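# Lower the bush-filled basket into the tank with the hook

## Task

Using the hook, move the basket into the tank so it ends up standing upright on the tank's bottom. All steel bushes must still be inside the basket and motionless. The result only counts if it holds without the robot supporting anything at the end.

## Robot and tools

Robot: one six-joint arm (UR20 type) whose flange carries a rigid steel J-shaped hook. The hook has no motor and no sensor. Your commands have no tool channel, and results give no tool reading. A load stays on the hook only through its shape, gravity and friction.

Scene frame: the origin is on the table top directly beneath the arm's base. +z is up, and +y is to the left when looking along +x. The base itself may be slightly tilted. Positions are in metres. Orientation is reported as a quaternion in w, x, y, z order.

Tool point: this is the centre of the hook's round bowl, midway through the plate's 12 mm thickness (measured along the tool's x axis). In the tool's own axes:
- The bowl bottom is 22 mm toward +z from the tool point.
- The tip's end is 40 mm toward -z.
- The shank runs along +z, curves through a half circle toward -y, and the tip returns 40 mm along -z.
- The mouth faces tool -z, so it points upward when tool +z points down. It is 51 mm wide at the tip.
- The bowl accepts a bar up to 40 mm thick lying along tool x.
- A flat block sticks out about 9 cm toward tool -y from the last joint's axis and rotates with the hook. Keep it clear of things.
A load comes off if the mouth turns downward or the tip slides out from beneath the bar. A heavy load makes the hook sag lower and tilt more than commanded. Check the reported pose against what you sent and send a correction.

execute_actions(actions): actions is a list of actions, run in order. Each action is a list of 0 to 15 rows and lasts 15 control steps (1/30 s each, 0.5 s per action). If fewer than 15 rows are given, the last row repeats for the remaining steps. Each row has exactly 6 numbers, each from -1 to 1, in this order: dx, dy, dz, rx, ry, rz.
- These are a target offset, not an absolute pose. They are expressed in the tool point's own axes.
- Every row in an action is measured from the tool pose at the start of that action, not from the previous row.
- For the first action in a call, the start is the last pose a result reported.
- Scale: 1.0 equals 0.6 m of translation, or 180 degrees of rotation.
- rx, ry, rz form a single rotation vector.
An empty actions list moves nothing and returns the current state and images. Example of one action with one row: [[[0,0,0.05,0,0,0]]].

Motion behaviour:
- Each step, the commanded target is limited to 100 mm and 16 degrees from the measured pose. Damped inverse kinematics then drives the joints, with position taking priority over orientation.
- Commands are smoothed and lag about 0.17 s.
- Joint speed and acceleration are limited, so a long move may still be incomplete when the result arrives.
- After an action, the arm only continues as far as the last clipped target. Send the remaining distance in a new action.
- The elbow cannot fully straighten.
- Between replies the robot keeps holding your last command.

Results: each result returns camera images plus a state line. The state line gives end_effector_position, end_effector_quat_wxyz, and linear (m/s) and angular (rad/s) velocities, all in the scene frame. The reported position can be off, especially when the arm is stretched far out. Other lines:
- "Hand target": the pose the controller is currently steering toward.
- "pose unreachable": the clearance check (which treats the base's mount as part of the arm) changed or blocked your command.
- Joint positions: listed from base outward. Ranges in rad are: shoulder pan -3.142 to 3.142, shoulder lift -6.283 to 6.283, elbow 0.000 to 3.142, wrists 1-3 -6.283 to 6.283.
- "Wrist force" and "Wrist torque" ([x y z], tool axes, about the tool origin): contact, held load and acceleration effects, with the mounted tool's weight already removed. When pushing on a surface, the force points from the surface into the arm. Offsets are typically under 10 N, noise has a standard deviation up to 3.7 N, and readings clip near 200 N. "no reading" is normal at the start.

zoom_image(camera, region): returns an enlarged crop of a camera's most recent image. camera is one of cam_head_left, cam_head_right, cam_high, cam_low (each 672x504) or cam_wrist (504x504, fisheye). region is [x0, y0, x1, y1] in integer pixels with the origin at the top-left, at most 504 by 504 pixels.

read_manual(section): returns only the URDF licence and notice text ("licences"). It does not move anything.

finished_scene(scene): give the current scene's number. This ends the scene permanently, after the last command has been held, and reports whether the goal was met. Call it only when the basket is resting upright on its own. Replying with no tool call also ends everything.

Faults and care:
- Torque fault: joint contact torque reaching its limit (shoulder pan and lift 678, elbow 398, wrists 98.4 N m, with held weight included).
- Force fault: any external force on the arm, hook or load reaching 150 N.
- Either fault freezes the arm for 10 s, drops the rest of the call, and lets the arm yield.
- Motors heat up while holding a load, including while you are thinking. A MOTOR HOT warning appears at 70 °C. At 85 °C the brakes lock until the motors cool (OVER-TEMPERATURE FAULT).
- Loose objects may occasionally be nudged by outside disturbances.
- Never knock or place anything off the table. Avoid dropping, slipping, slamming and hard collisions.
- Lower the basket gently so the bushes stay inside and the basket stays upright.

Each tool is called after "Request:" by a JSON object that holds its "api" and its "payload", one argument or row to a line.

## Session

Request:
{"api": "execute_actions", "payload": {
  "actions": []
}}

Scene clock: 0.00 s.
end_effector_position=(+1.1072, -0.4294, +0.1291) end_effector_quat_wxyz=(-0.209, +0.138, +0.943, -0.219) end_effector_velocity=(+0.000, +0.000, -0.001) end_effector_angular_velocity=(+0.000, +0.001, +0.000)
Joint positions: [-0.341 -0.867  1.514 -1.868 -2.08  -1.558]
Joint velocities: [ 0.     0.001 -0.     0.    -0.     0.   ]
Motor temperatures (°C, as the motors report them): [25 26 24 28 30 28]
Wrist force (N, on the end effector, along its own x y z axes, offset not removed): no reading
Wrist torque (N m, same axes, about the end effector's origin, offset not removed): no reading
Hand target: +1.107, -0.429, +0.129; -0.209, +0.138, +0.943, -0.219

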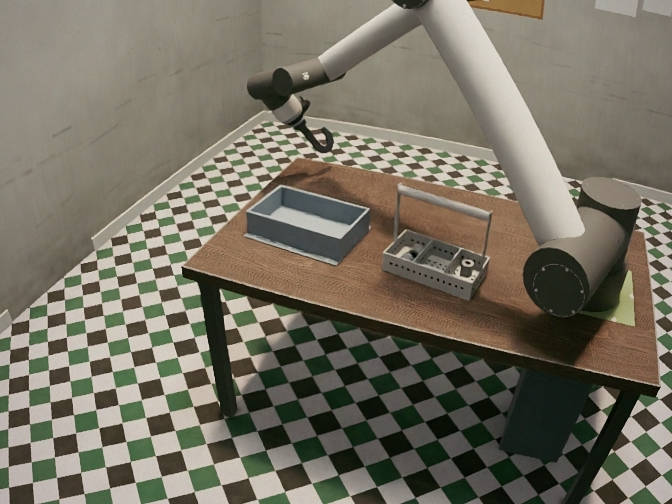

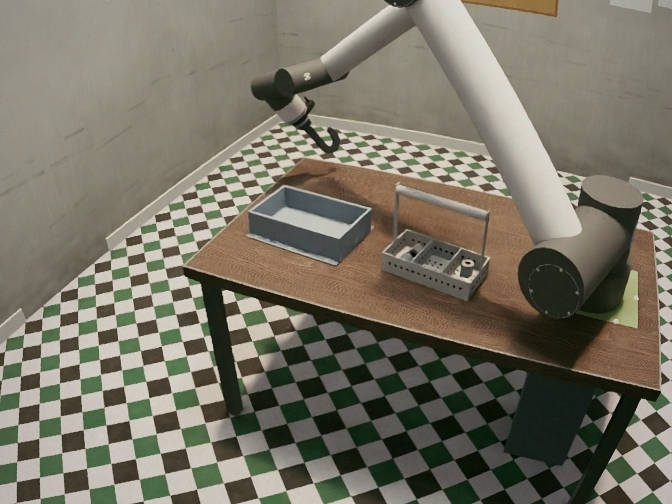

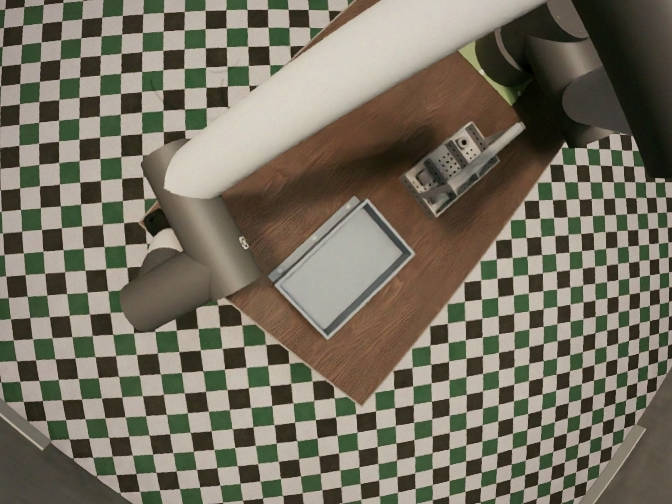

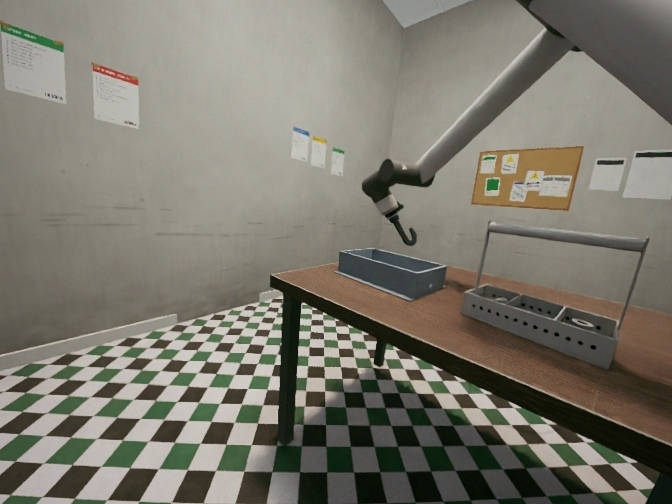

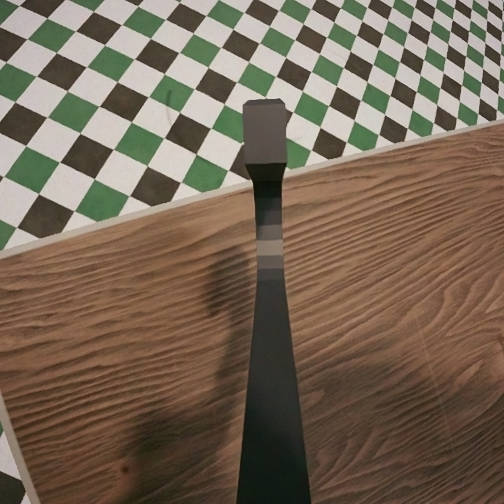

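Request:
{"api": "zoom_image", "payload": {
  "camera": "cam_high",
  "region": [255, 100, 545, 350]
}}

Request:
{"api": "zoom_image", "payload": {
  "camera": "cam_head_left",
  "region": [230, 160, 520, 320]
}}

Region (255, 100, 545, 350) of cam_high's 672x504 image, scaled by 1.738, with more detail than that image has; it fills the top 434 rows of this view, and the rest is white.

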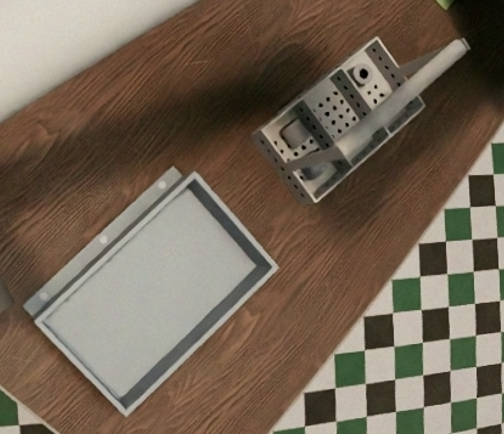

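Region (230, 160, 520, 320) of cam_head_left's 672x504 image, scaled by 1.738, with more detail than that image has; it fills the top 278 rows of this view, and the rest is white.

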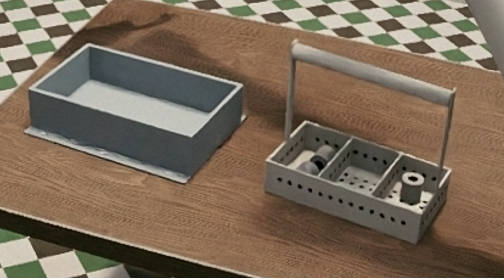

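Request:
{"api": "execute_actions", "payload": {
  "actions": [
    [[0.965,0.695,-0.253,-0.1517,-0.1237,-0.0414]]
  ]
}}

Scene clock: 6.47 s.
end_effector_position=(+0.9826, -0.1999, +0.1807) end_effector_quat_wxyz=(-0.022, +0.080, +0.996, -0.014) end_effector_velocity=(-0.319, +0.526, +0.077) end_effector_angular_velocity=(+0.316, -0.438, +0.093)
Joint positions: [-0.331 -1.204  1.962 -2.291 -1.601 -1.766]
Joint velocities: [ 0.222 -0.551  0.765 -0.512  0.454  0.116]
Motor temperatures (°C, as the motors report them): [25 26 24 28 30 28]
Wrist force (N, on the end effector, along its own x y z axes, offset not removed): [3.4 -0.3 3.5]
Wrist torque (N m, same axes, about the end effector's origin, offset not removed): [0.23 -0.71 0.17]
Hand target: +0.943, -0.139, +0.188; -0.005, +0.077, +0.997, +0.001
Off the commanded pose: 0.464 m, 3 deg; position clipped at the last step of the last action.

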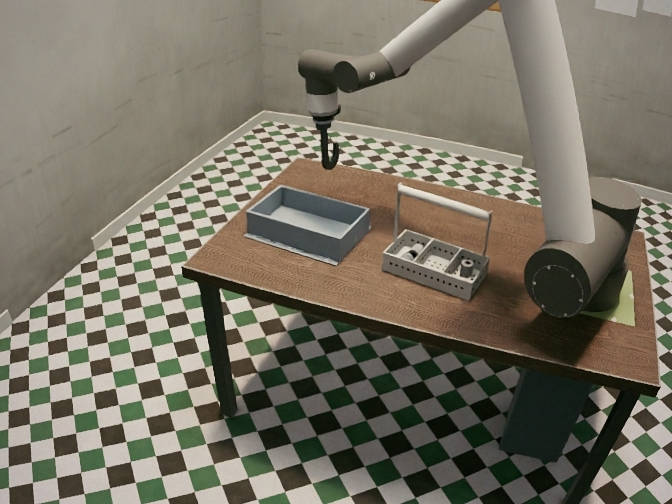

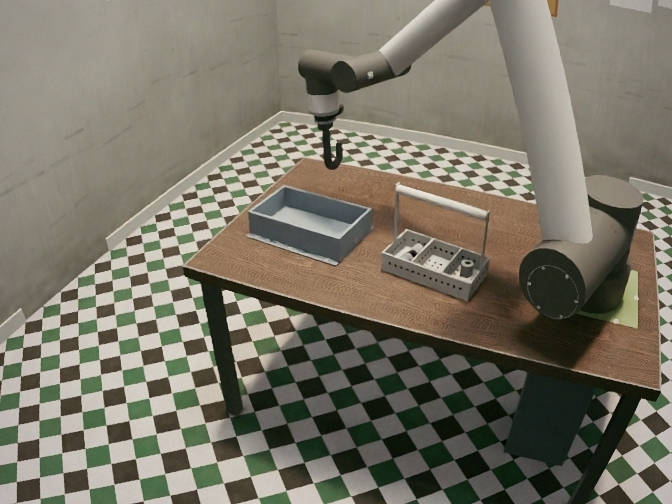

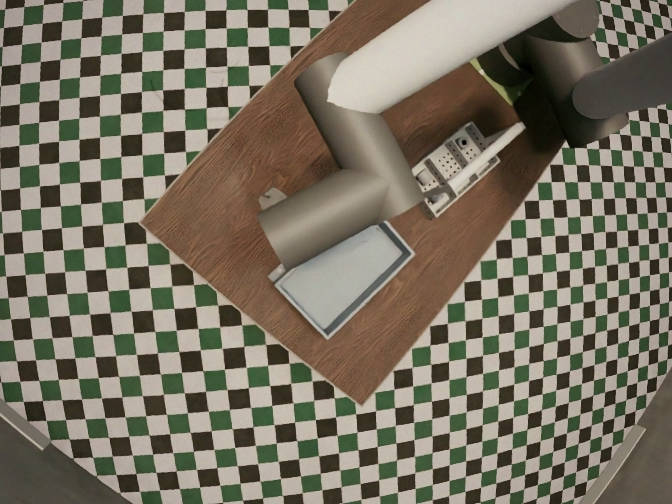

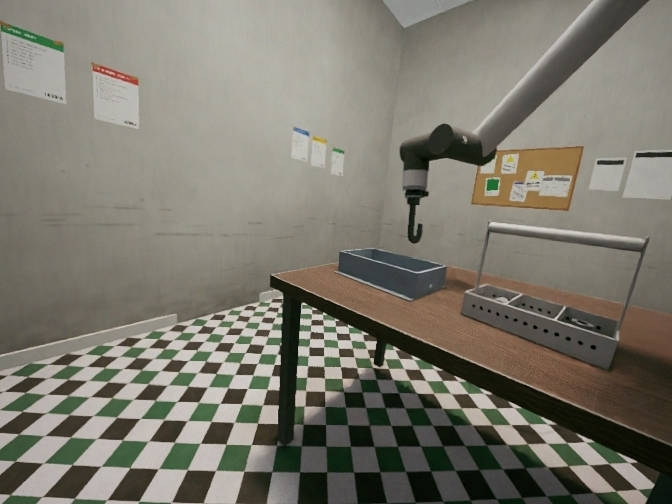

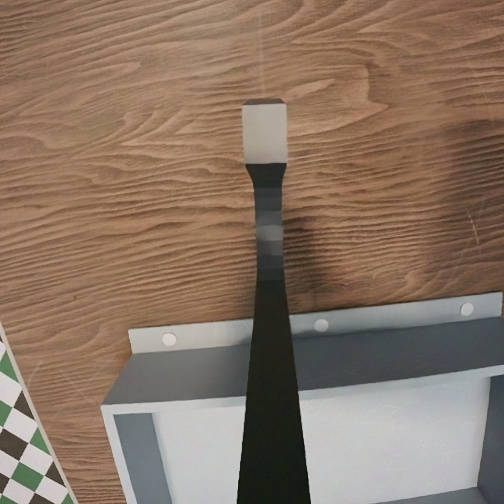

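Request:
{"api": "execute_actions", "payload": {
  "actions": [
    [[0.569,0.5655,-0.026,-0.010,-0.0132,-0.0013]]
  ]
}}

Scene clock: 7.37 s.
end_effector_position=(+0.7749, +0.0849, +0.1898) end_effector_quat_wxyz=(-0.001, +0.077, +0.997, +0.001) end_effector_velocity=(-0.372, +0.482, +0.013) end_effector_angular_velocity=(+0.003, +0.000, +0.007)
Joint positions: [-0.085 -1.433  2.274 -2.408 -1.56  -1.526]
Joint velocities: [ 0.572 -0.331  0.377 -0.052  0.005  0.565]
Motor temperatures (°C, as the motors report them): [25 26 24 28 30 28]
Wrist force (N, on the end effector, along its own x y z axes, offset not removed): [1.6 2.0 3.6]
Wrist torque (N m, same axes, about the end effector's origin, offset not removed): [0.60 -0.31 0.25]
Hand target: +0.731, +0.141, +0.191; -0.001, +0.077, +0.997, +0.001
Off the commanded pose: 0.129 m, 0 deg; position clipped at the last step of the last action.

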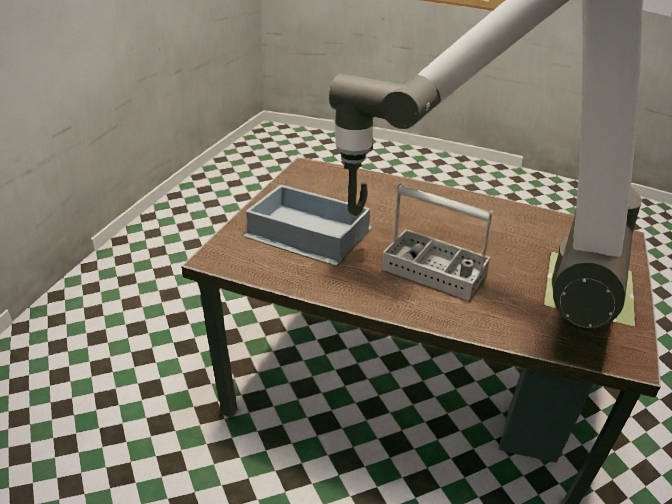

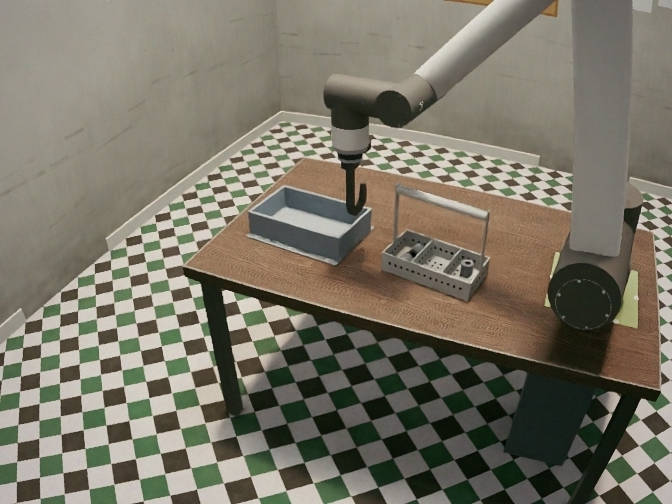

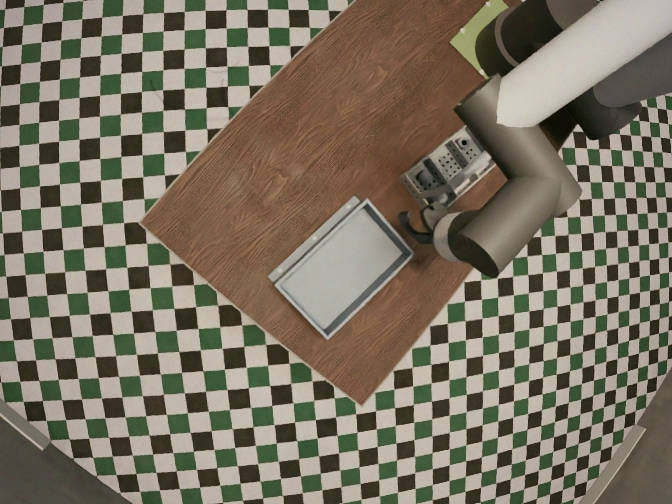

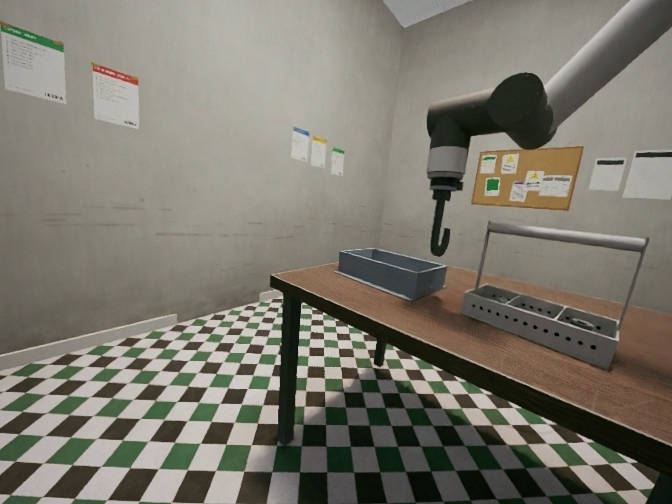

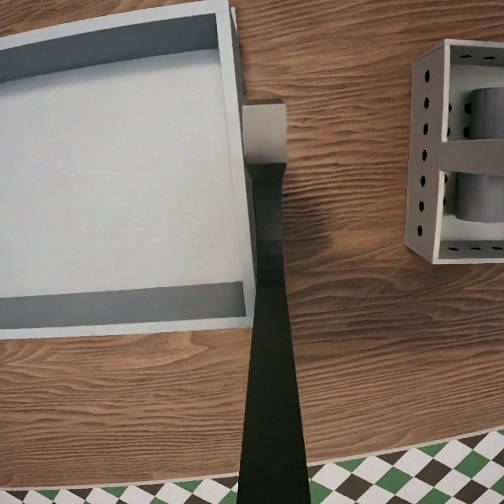

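Request:
{"api": "execute_actions", "payload": {
  "actions": [
    [[0.10,0.11,0.005,0,0,0],[0.14,0.11,0.007,0,0,0],[0.18,0.11,0.009,0,0,0],[0.22,0.11,0.011,0,0,0],[0.26,0.108,0.013,0,0,0],[0.30,0.106,0.015,0,0,0],[0.34,0.104,0.0165,0,0,0],[0.38,0.103,0.0165,0,0,0],[0.42,0.103,0.0165,0,0,0],[0.45,0.103,0.0165,0,0,0],[0.475,0.103,0.0165,0,0,0],[0.49,0.103,0.0165,0,0,0],[0.50,0.103,0.0165,0,0,0]]
  ]
}}

Request:
{"api": "execute_actions", "payload": {
  "actions": []
}}

Scene clock: 8.47 s.
end_effector_position=(+0.5184, +0.1883, +0.1715) end_effector_quat_wxyz=(-0.002, +0.077, +0.997, +0.001) end_effector_velocity=(-0.324, +0.046, +0.031) end_effector_angular_velocity=(+0.000, -0.022, +0.000)
Joint positions: [ 0.06  -1.674  2.558 -2.452 -1.56  -1.382]
Joint velocities: [ 0.107 -0.457  0.309  0.125  0.     0.107]
Motor temperatures (°C, as the motors report them): [25 26 24 28 30 28]
Wrist force (N, on the end effector, along its own x y z axes, offset not removed): [13.8 3.1 5.5]
Wrist torque (N m, same axes, about the end effector's origin, offset not removed): [1.00 -2.30 -0.25]
Hand target: +0.491, +0.192, +0.176; -0.001, +0.077, +0.997, +0.001
Off the commanded pose: 0.032 m, 0 deg.

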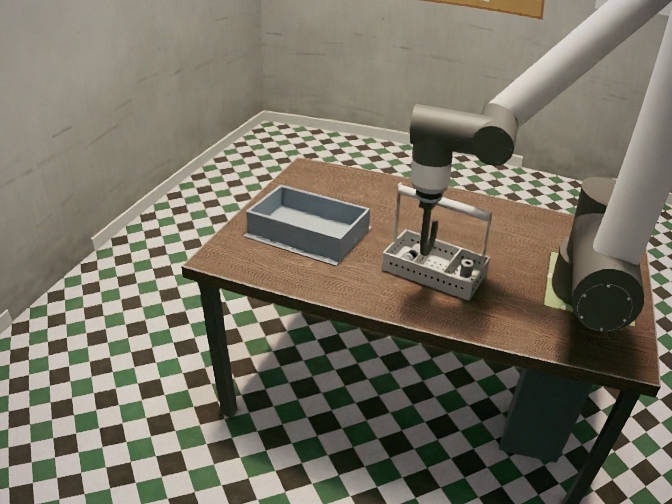

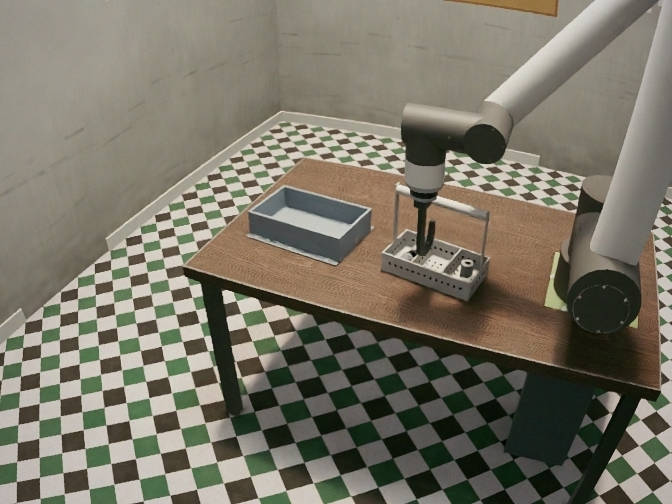

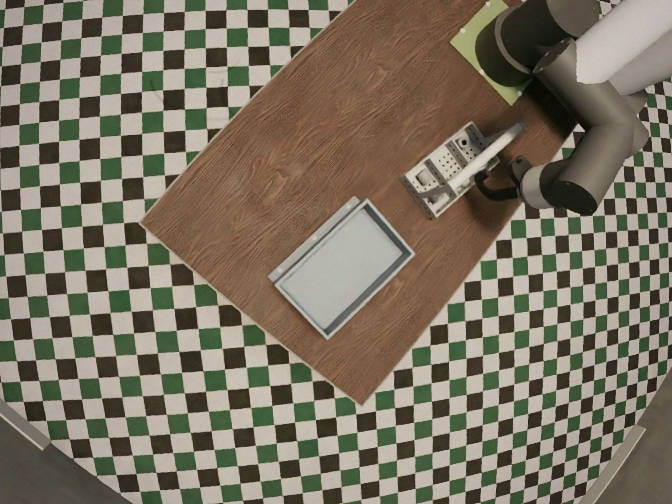

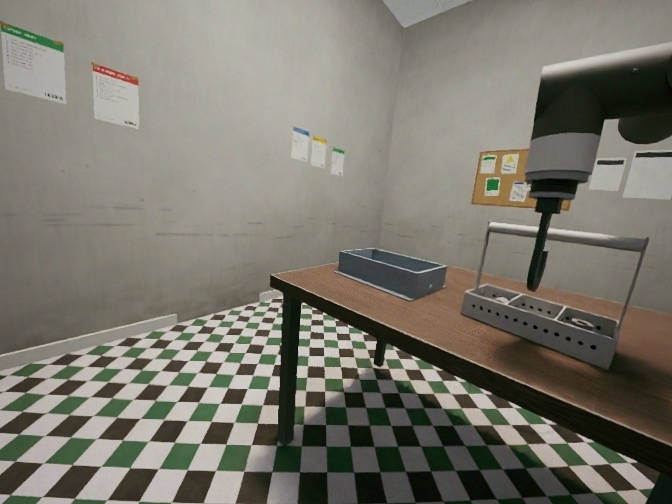

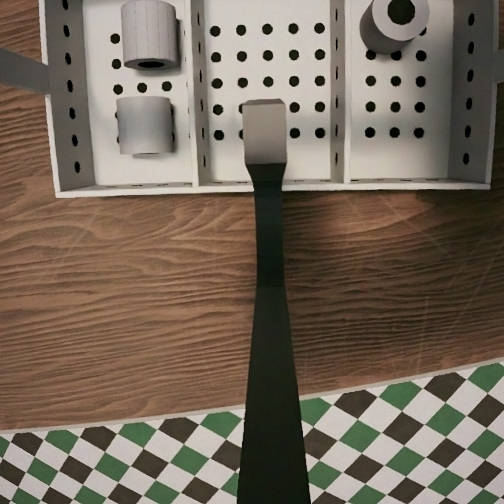

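Scene clock: 8.47 s.
end_effector_position=(+0.5184, +0.1883, +0.1715) end_effector_quat_wxyz=(-0.002, +0.077, +0.997, +0.001) end_effector_velocity=(-0.324, +0.046, +0.031) end_effector_angular_velocity=(+0.000, -0.022, +0.000)
Joint positions: [ 0.06  -1.674  2.558 -2.452 -1.56  -1.382]
Joint velocities: [ 0.107 -0.457  0.309  0.125  0.     0.107]
Motor temperatures (°C, as the motors report them): [25 26 24 28 30 28]
Wrist force (N, on the end effector, along its own x y z axes, offset not removed): [13.8 3.1 5.5]
Wrist torque (N m, same axes, about the end effector's origin, offset not removed): [1.00 -2.30 -0.25]
Hand target: +0.491, +0.192, +0.176; -0.001, +0.077, +0.997, +0.001
Off the commanded pose: 0.032 m, 0 deg.

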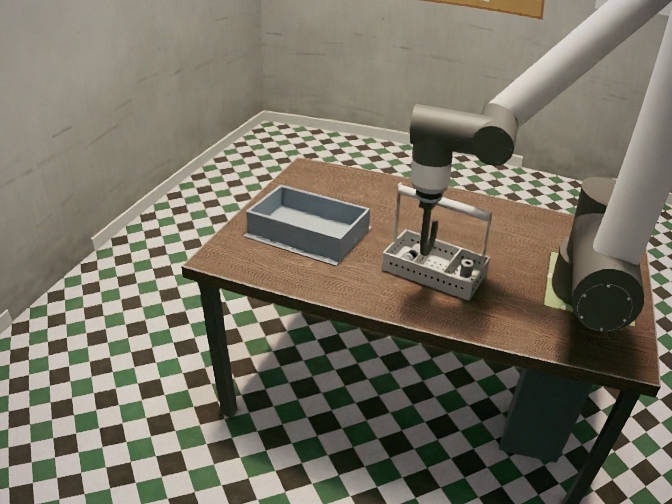

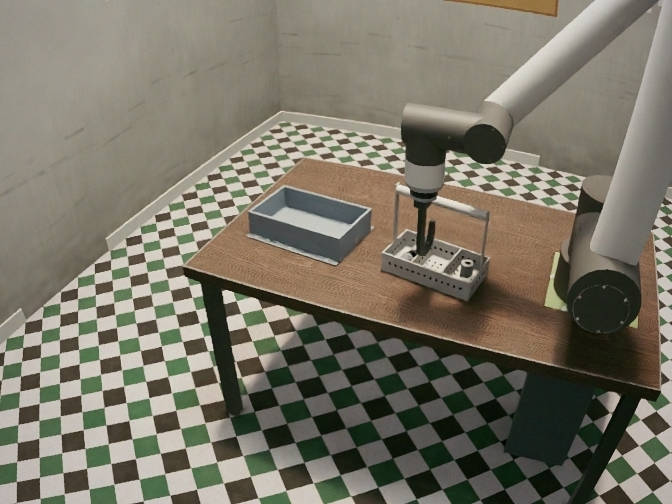

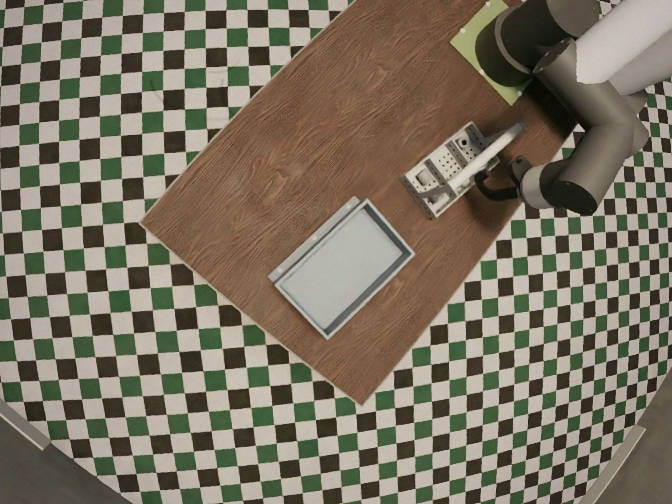

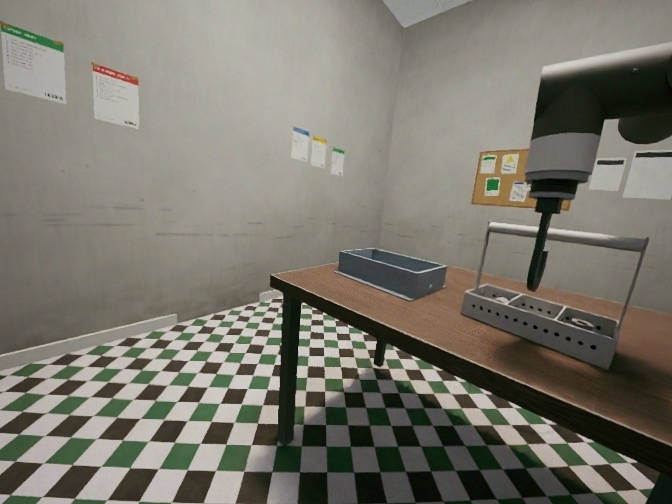

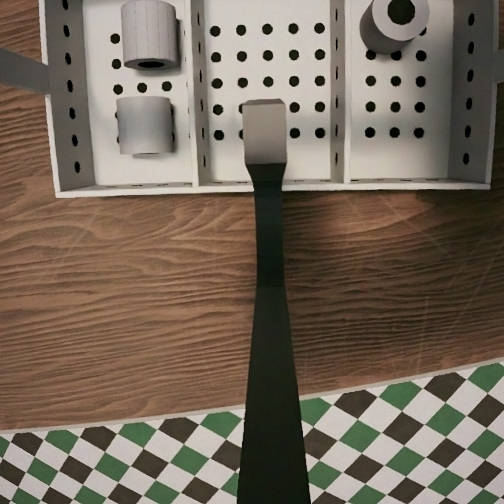

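Request:
{"api": "execute_actions", "payload": {
  "actions": []
}}

Scene clock: 8.57 s.
end_effector_position=(+0.4988, +0.1911, +0.1748) end_effector_quat_wxyz=(-0.002, +0.077, +0.997, +0.001) end_effector_velocity=(-0.100, +0.014, +0.020) end_effector_angular_velocity=(+0.001, -0.009, -0.001)
Joint positions: [ 0.067 -1.704  2.575 -2.44  -1.56  -1.375]
Joint velocities: [ 0.035 -0.165  0.084  0.07   0.     0.036]
Motor temperatures (°C, as the motors report them): [25 26 24 28 30 28]
Wrist force (N, on the end effector, along its own x y z axes, offset not removed): [9.3 1.4 4.0]
Wrist torque (N m, same axes, about the end effector's origin, offset not removed): [0.57 -1.66 -0.13]
Hand target: +0.491, +0.192, +0.176; -0.001, +0.077, +0.997, +0.001
Off the commanded pose: 0.012 m, 0 deg.

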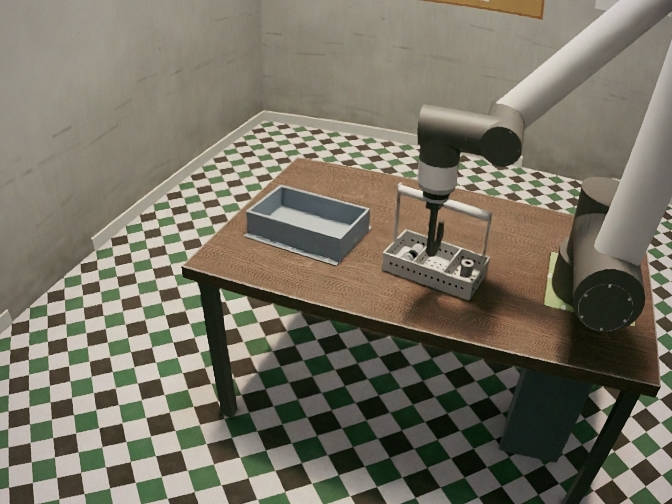

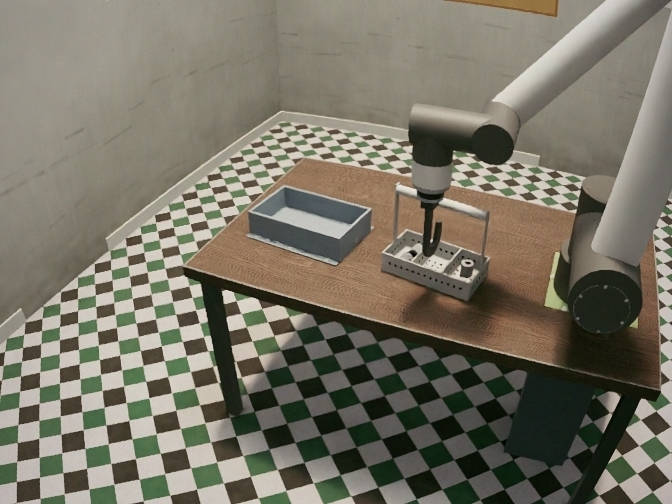

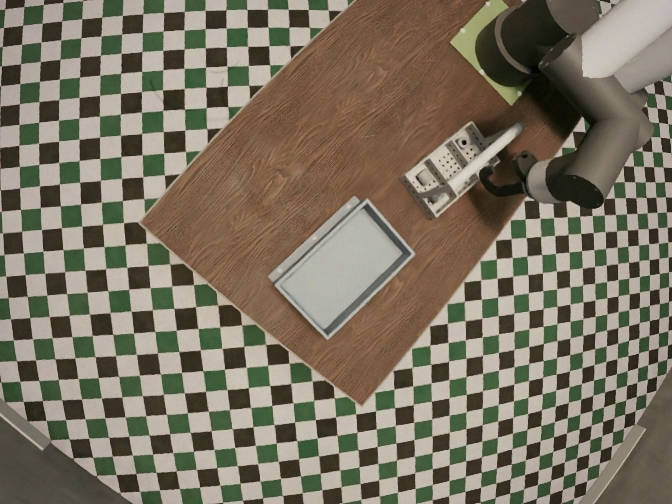

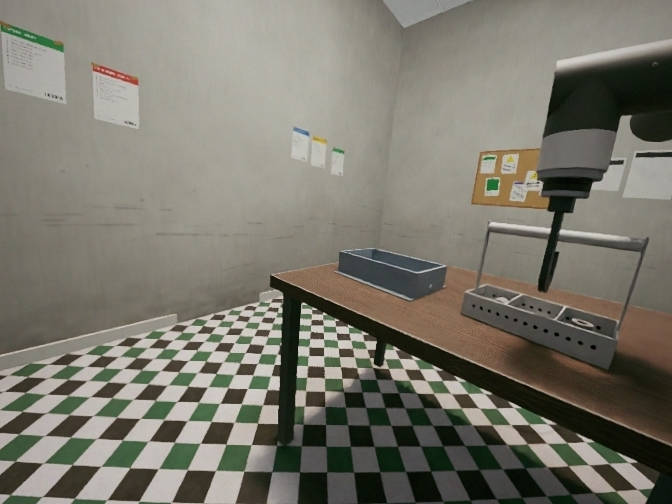

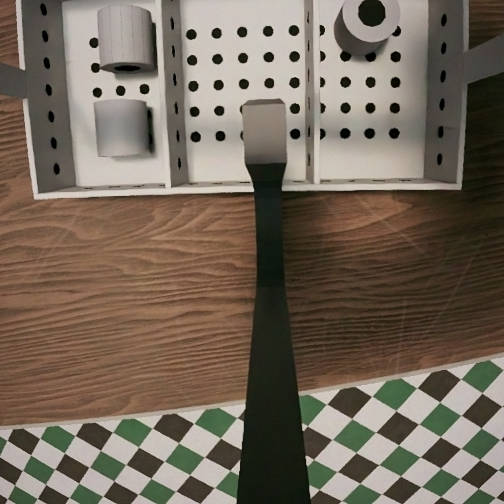

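Request:
{"api": "execute_actions", "payload": {
  "actions": [
    [[0,-0.01,-0.005,0,0,0],[-0.01,-0.022,-0.005,0,0,0],[-0.02,-0.036,-0.005,0,0,0],[-0.028,-0.05,-0.005,0,0,0],[-0.034,-0.065,-0.005,0,0,0],[-0.038,-0.08,-0.005,0,0,0],[-0.039,-0.095,-0.005,0,0,0],[-0.039,-0.11,-0.005,0,0,0],[-0.039,-0.124,-0.005,0,0,0],[-0.039,-0.136,-0.005,0,0,0],[-0.039,-0.146,-0.005,0,0,0],[-0.039,-0.152,-0.005,0,0,0],[-0.039,-0.156,-0.005,0,0,0]]
  ]
}}

Scene clock: 10.50 s.
end_effector_position=(+0.5079, +0.1044, +0.1775) end_effector_quat_wxyz=(-0.002, +0.078, +0.997, -0.000) end_effector_velocity=(-0.006, -0.111, +0.002) end_effector_angular_velocity=(+0.010, -0.003, +0.003)
Joint positions: [-0.103 -1.738  2.596 -2.425 -1.562 -1.544]
Joint velocities: [-0.233 -0.059  0.039  0.02   0.01  -0.235]
Motor temperatures (°C, as the motors report them): [25 26 24 28 30 28]
Wrist force (N, on the end effector, along its own x y z axes, offset not removed): [1.2 -1.3 4.1]
Wrist torque (N m, same axes, about the end effector's origin, offset not removed): [0.26 -0.31 0.22]
Hand target: +0.507, +0.096, +0.178; -0.001, +0.077, +0.997, +0.000
Off the commanded pose: 0.009 m, 0 deg.

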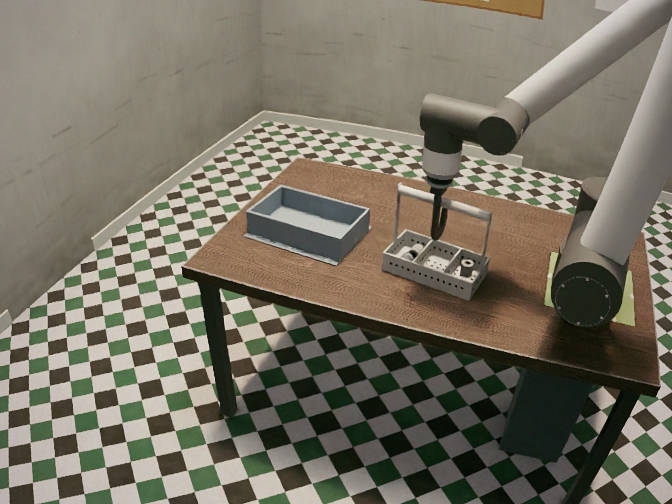

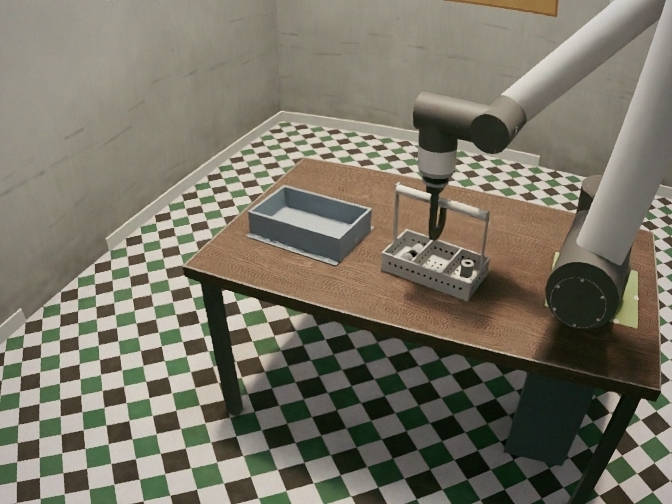

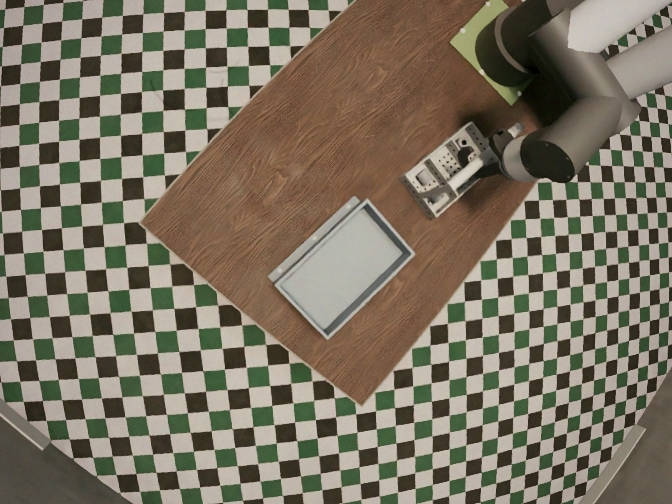

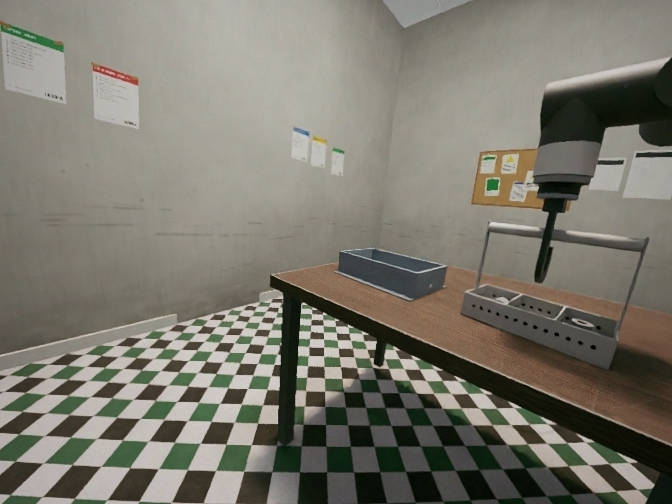

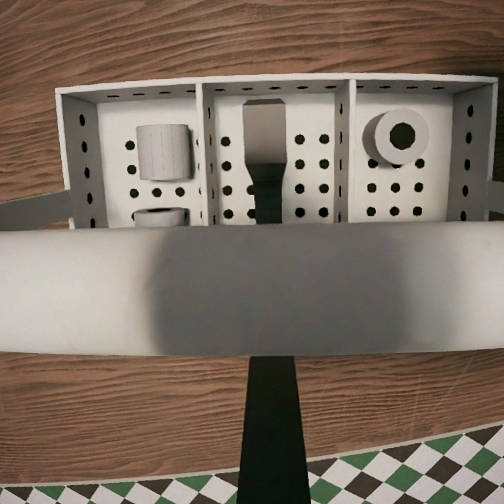

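Request:
{"api": "execute_actions", "payload": {
  "actions": [
    [[0,-0.014,-0.01,0,0,0],[0,-0.014,-0.022,0,0,0],[0,-0.014,-0.036,0,0,0],[0,-0.014,-0.052,0,0,0],[0,-0.014,-0.068,0,0,0],[0,-0.014,-0.082,0,0,0],[0,-0.014,-0.094,0,0,0],[0,-0.014,-0.104,0,0,0],[0,-0.014,-0.112,0,0,0],[0,-0.014,-0.117,0,0,0],[0,-0.014,-0.121,0,0,0],[0,-0.014,-0.124,0,0,0],[0,-0.014,-0.127,0,0,0],[0,-0.014,-0.130,0,0,0],[0,-0.014,-0.132,0,0,0]]
  ]
}}

Scene clock: 12.33 s.
end_effector_position=(+0.5072, +0.0964, +0.2489) end_effector_quat_wxyz=(-0.001, +0.078, +0.997, -0.001) end_effector_velocity=(-0.003, -0.001, +0.080) end_effector_angular_velocity=(+0.001, +0.008, +0.001)
Joint positions: [-0.121 -1.848  2.53  -2.25  -1.563 -1.561]
Joint velocities: [-0.004 -0.104 -0.082  0.194 -0.    -0.005]
Motor temperatures (°C, as the motors report them): [25 26 24 28 30 28]
Wrist force (N, on the end effector, along its own x y z axes, offset not removed): [4.0 4.5 4.3]
Wrist torque (N m, same axes, about the end effector's origin, offset not removed): [1.25 -0.85 0.08]
Hand target: +0.507, +0.096, +0.256; -0.001, +0.078, +0.997, -0.000
Off the commanded pose: 0.008 m, 0 deg.

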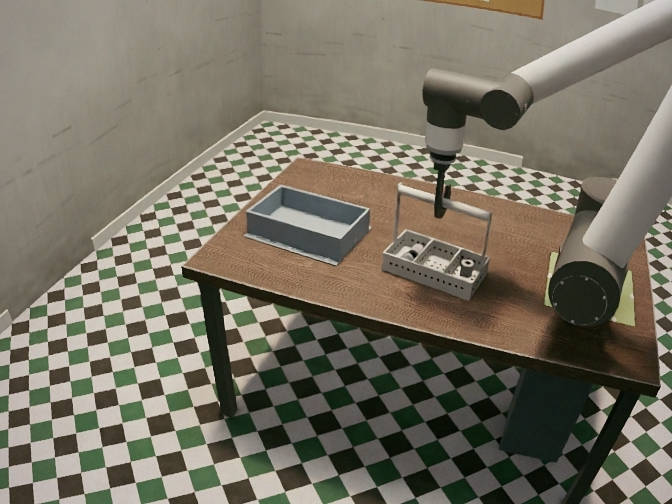

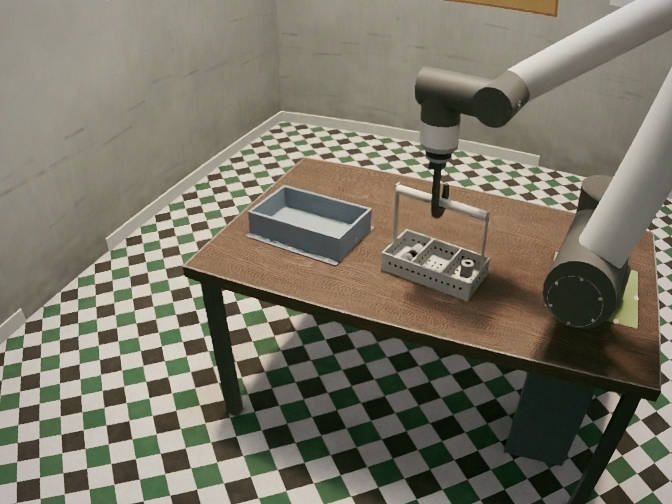

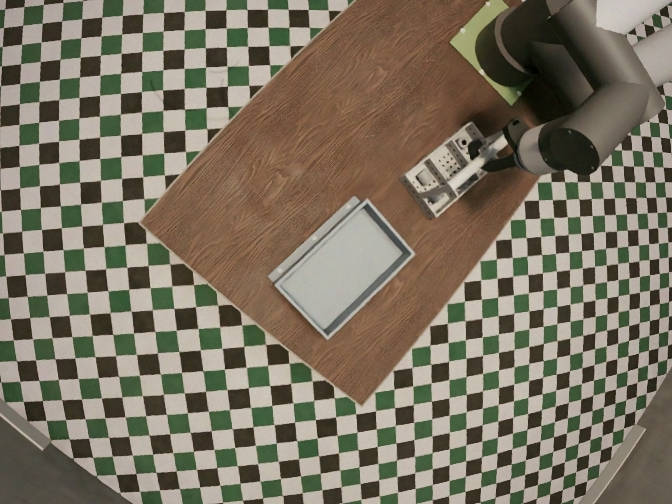

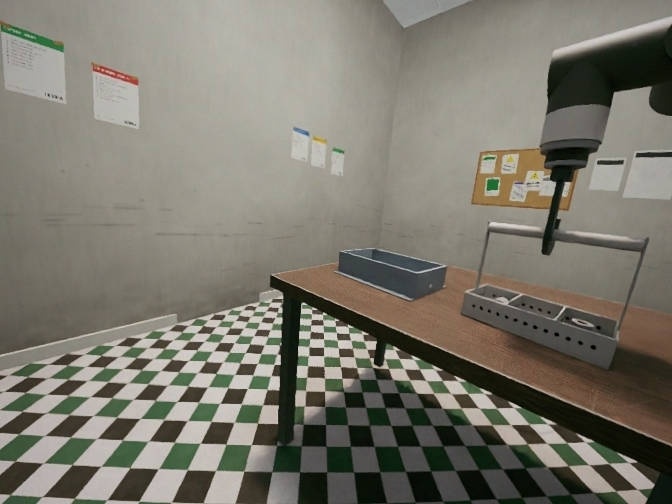

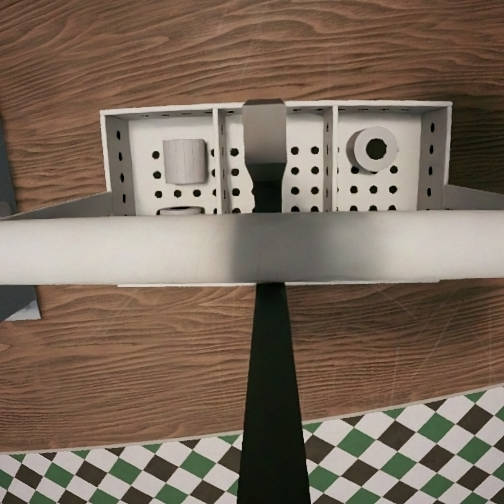

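Request:
{"api": "execute_actions", "payload": {
  "actions": []
}}

Scene clock: 12.37 s.
end_effector_position=(+0.5071, +0.0963, +0.2513) end_effector_quat_wxyz=(-0.001, +0.078, +0.997, -0.001) end_effector_velocity=(-0.002, -0.000, +0.062) end_effector_angular_velocity=(+0.002, +0.007, +0.001)
Joint positions: [-0.121 -1.851  2.527 -2.244 -1.563 -1.562]
Joint velocities: [-0.003 -0.08  -0.065  0.152  0.001 -0.004]
Motor temperatures (°C, as the motors report them): [25 26 24 28 30 28]
Wrist force (N, on the end effector, along its own x y z axes, offset not removed): [3.7 -0.2 1.8]
Wrist torque (N m, same axes, about the end effector's origin, offset not removed): [0.12 -0.79 0.17]
Hand target: +0.507, +0.096, +0.256; -0.001, +0.078, +0.997, -0.000
Off the commanded pose: 0.005 m, 0 deg.

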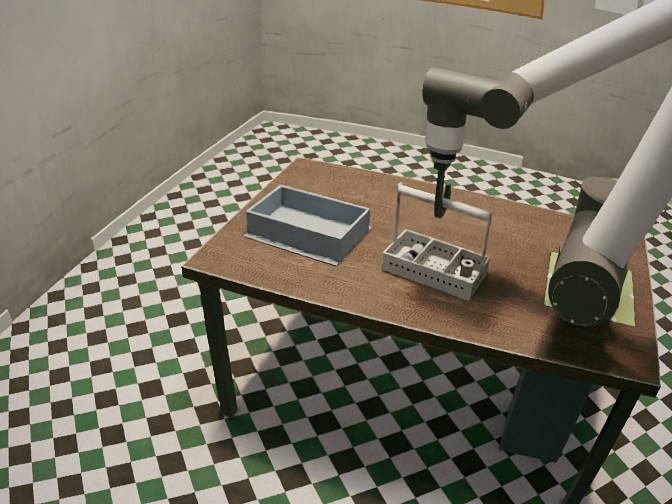

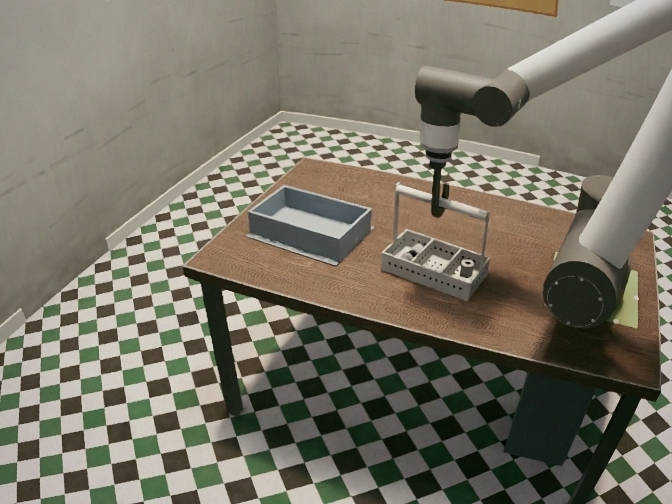

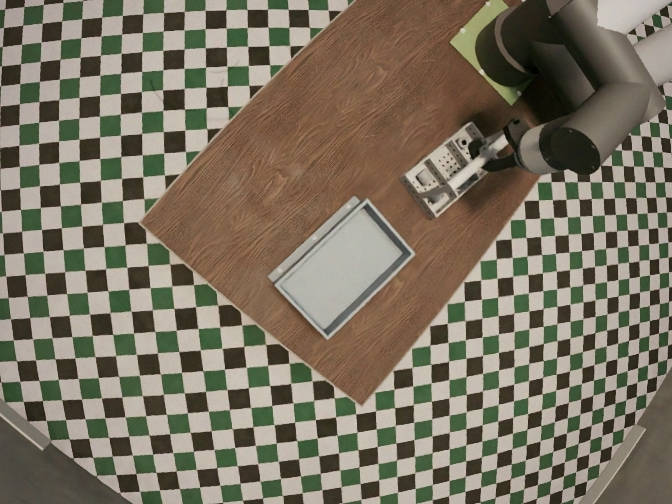

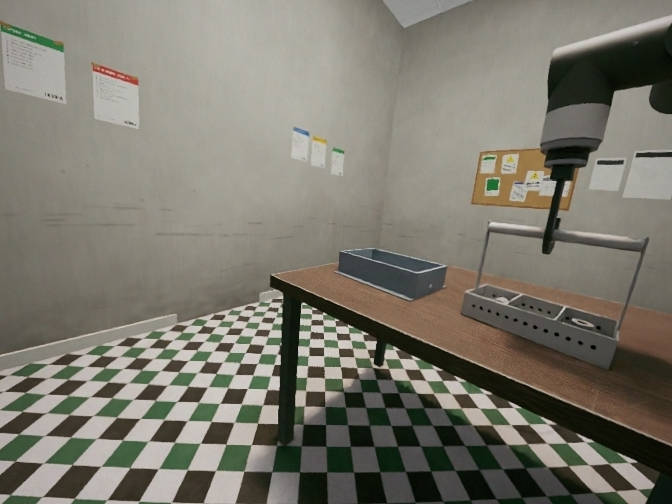

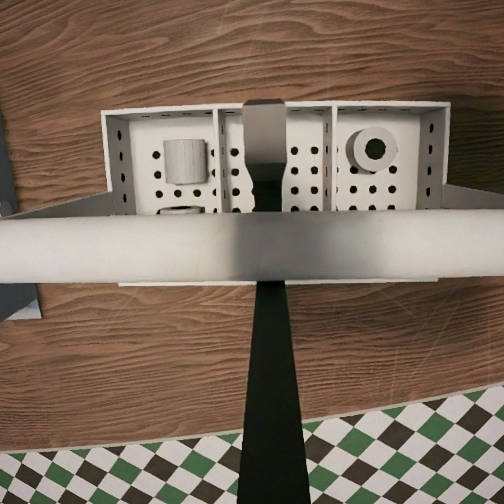

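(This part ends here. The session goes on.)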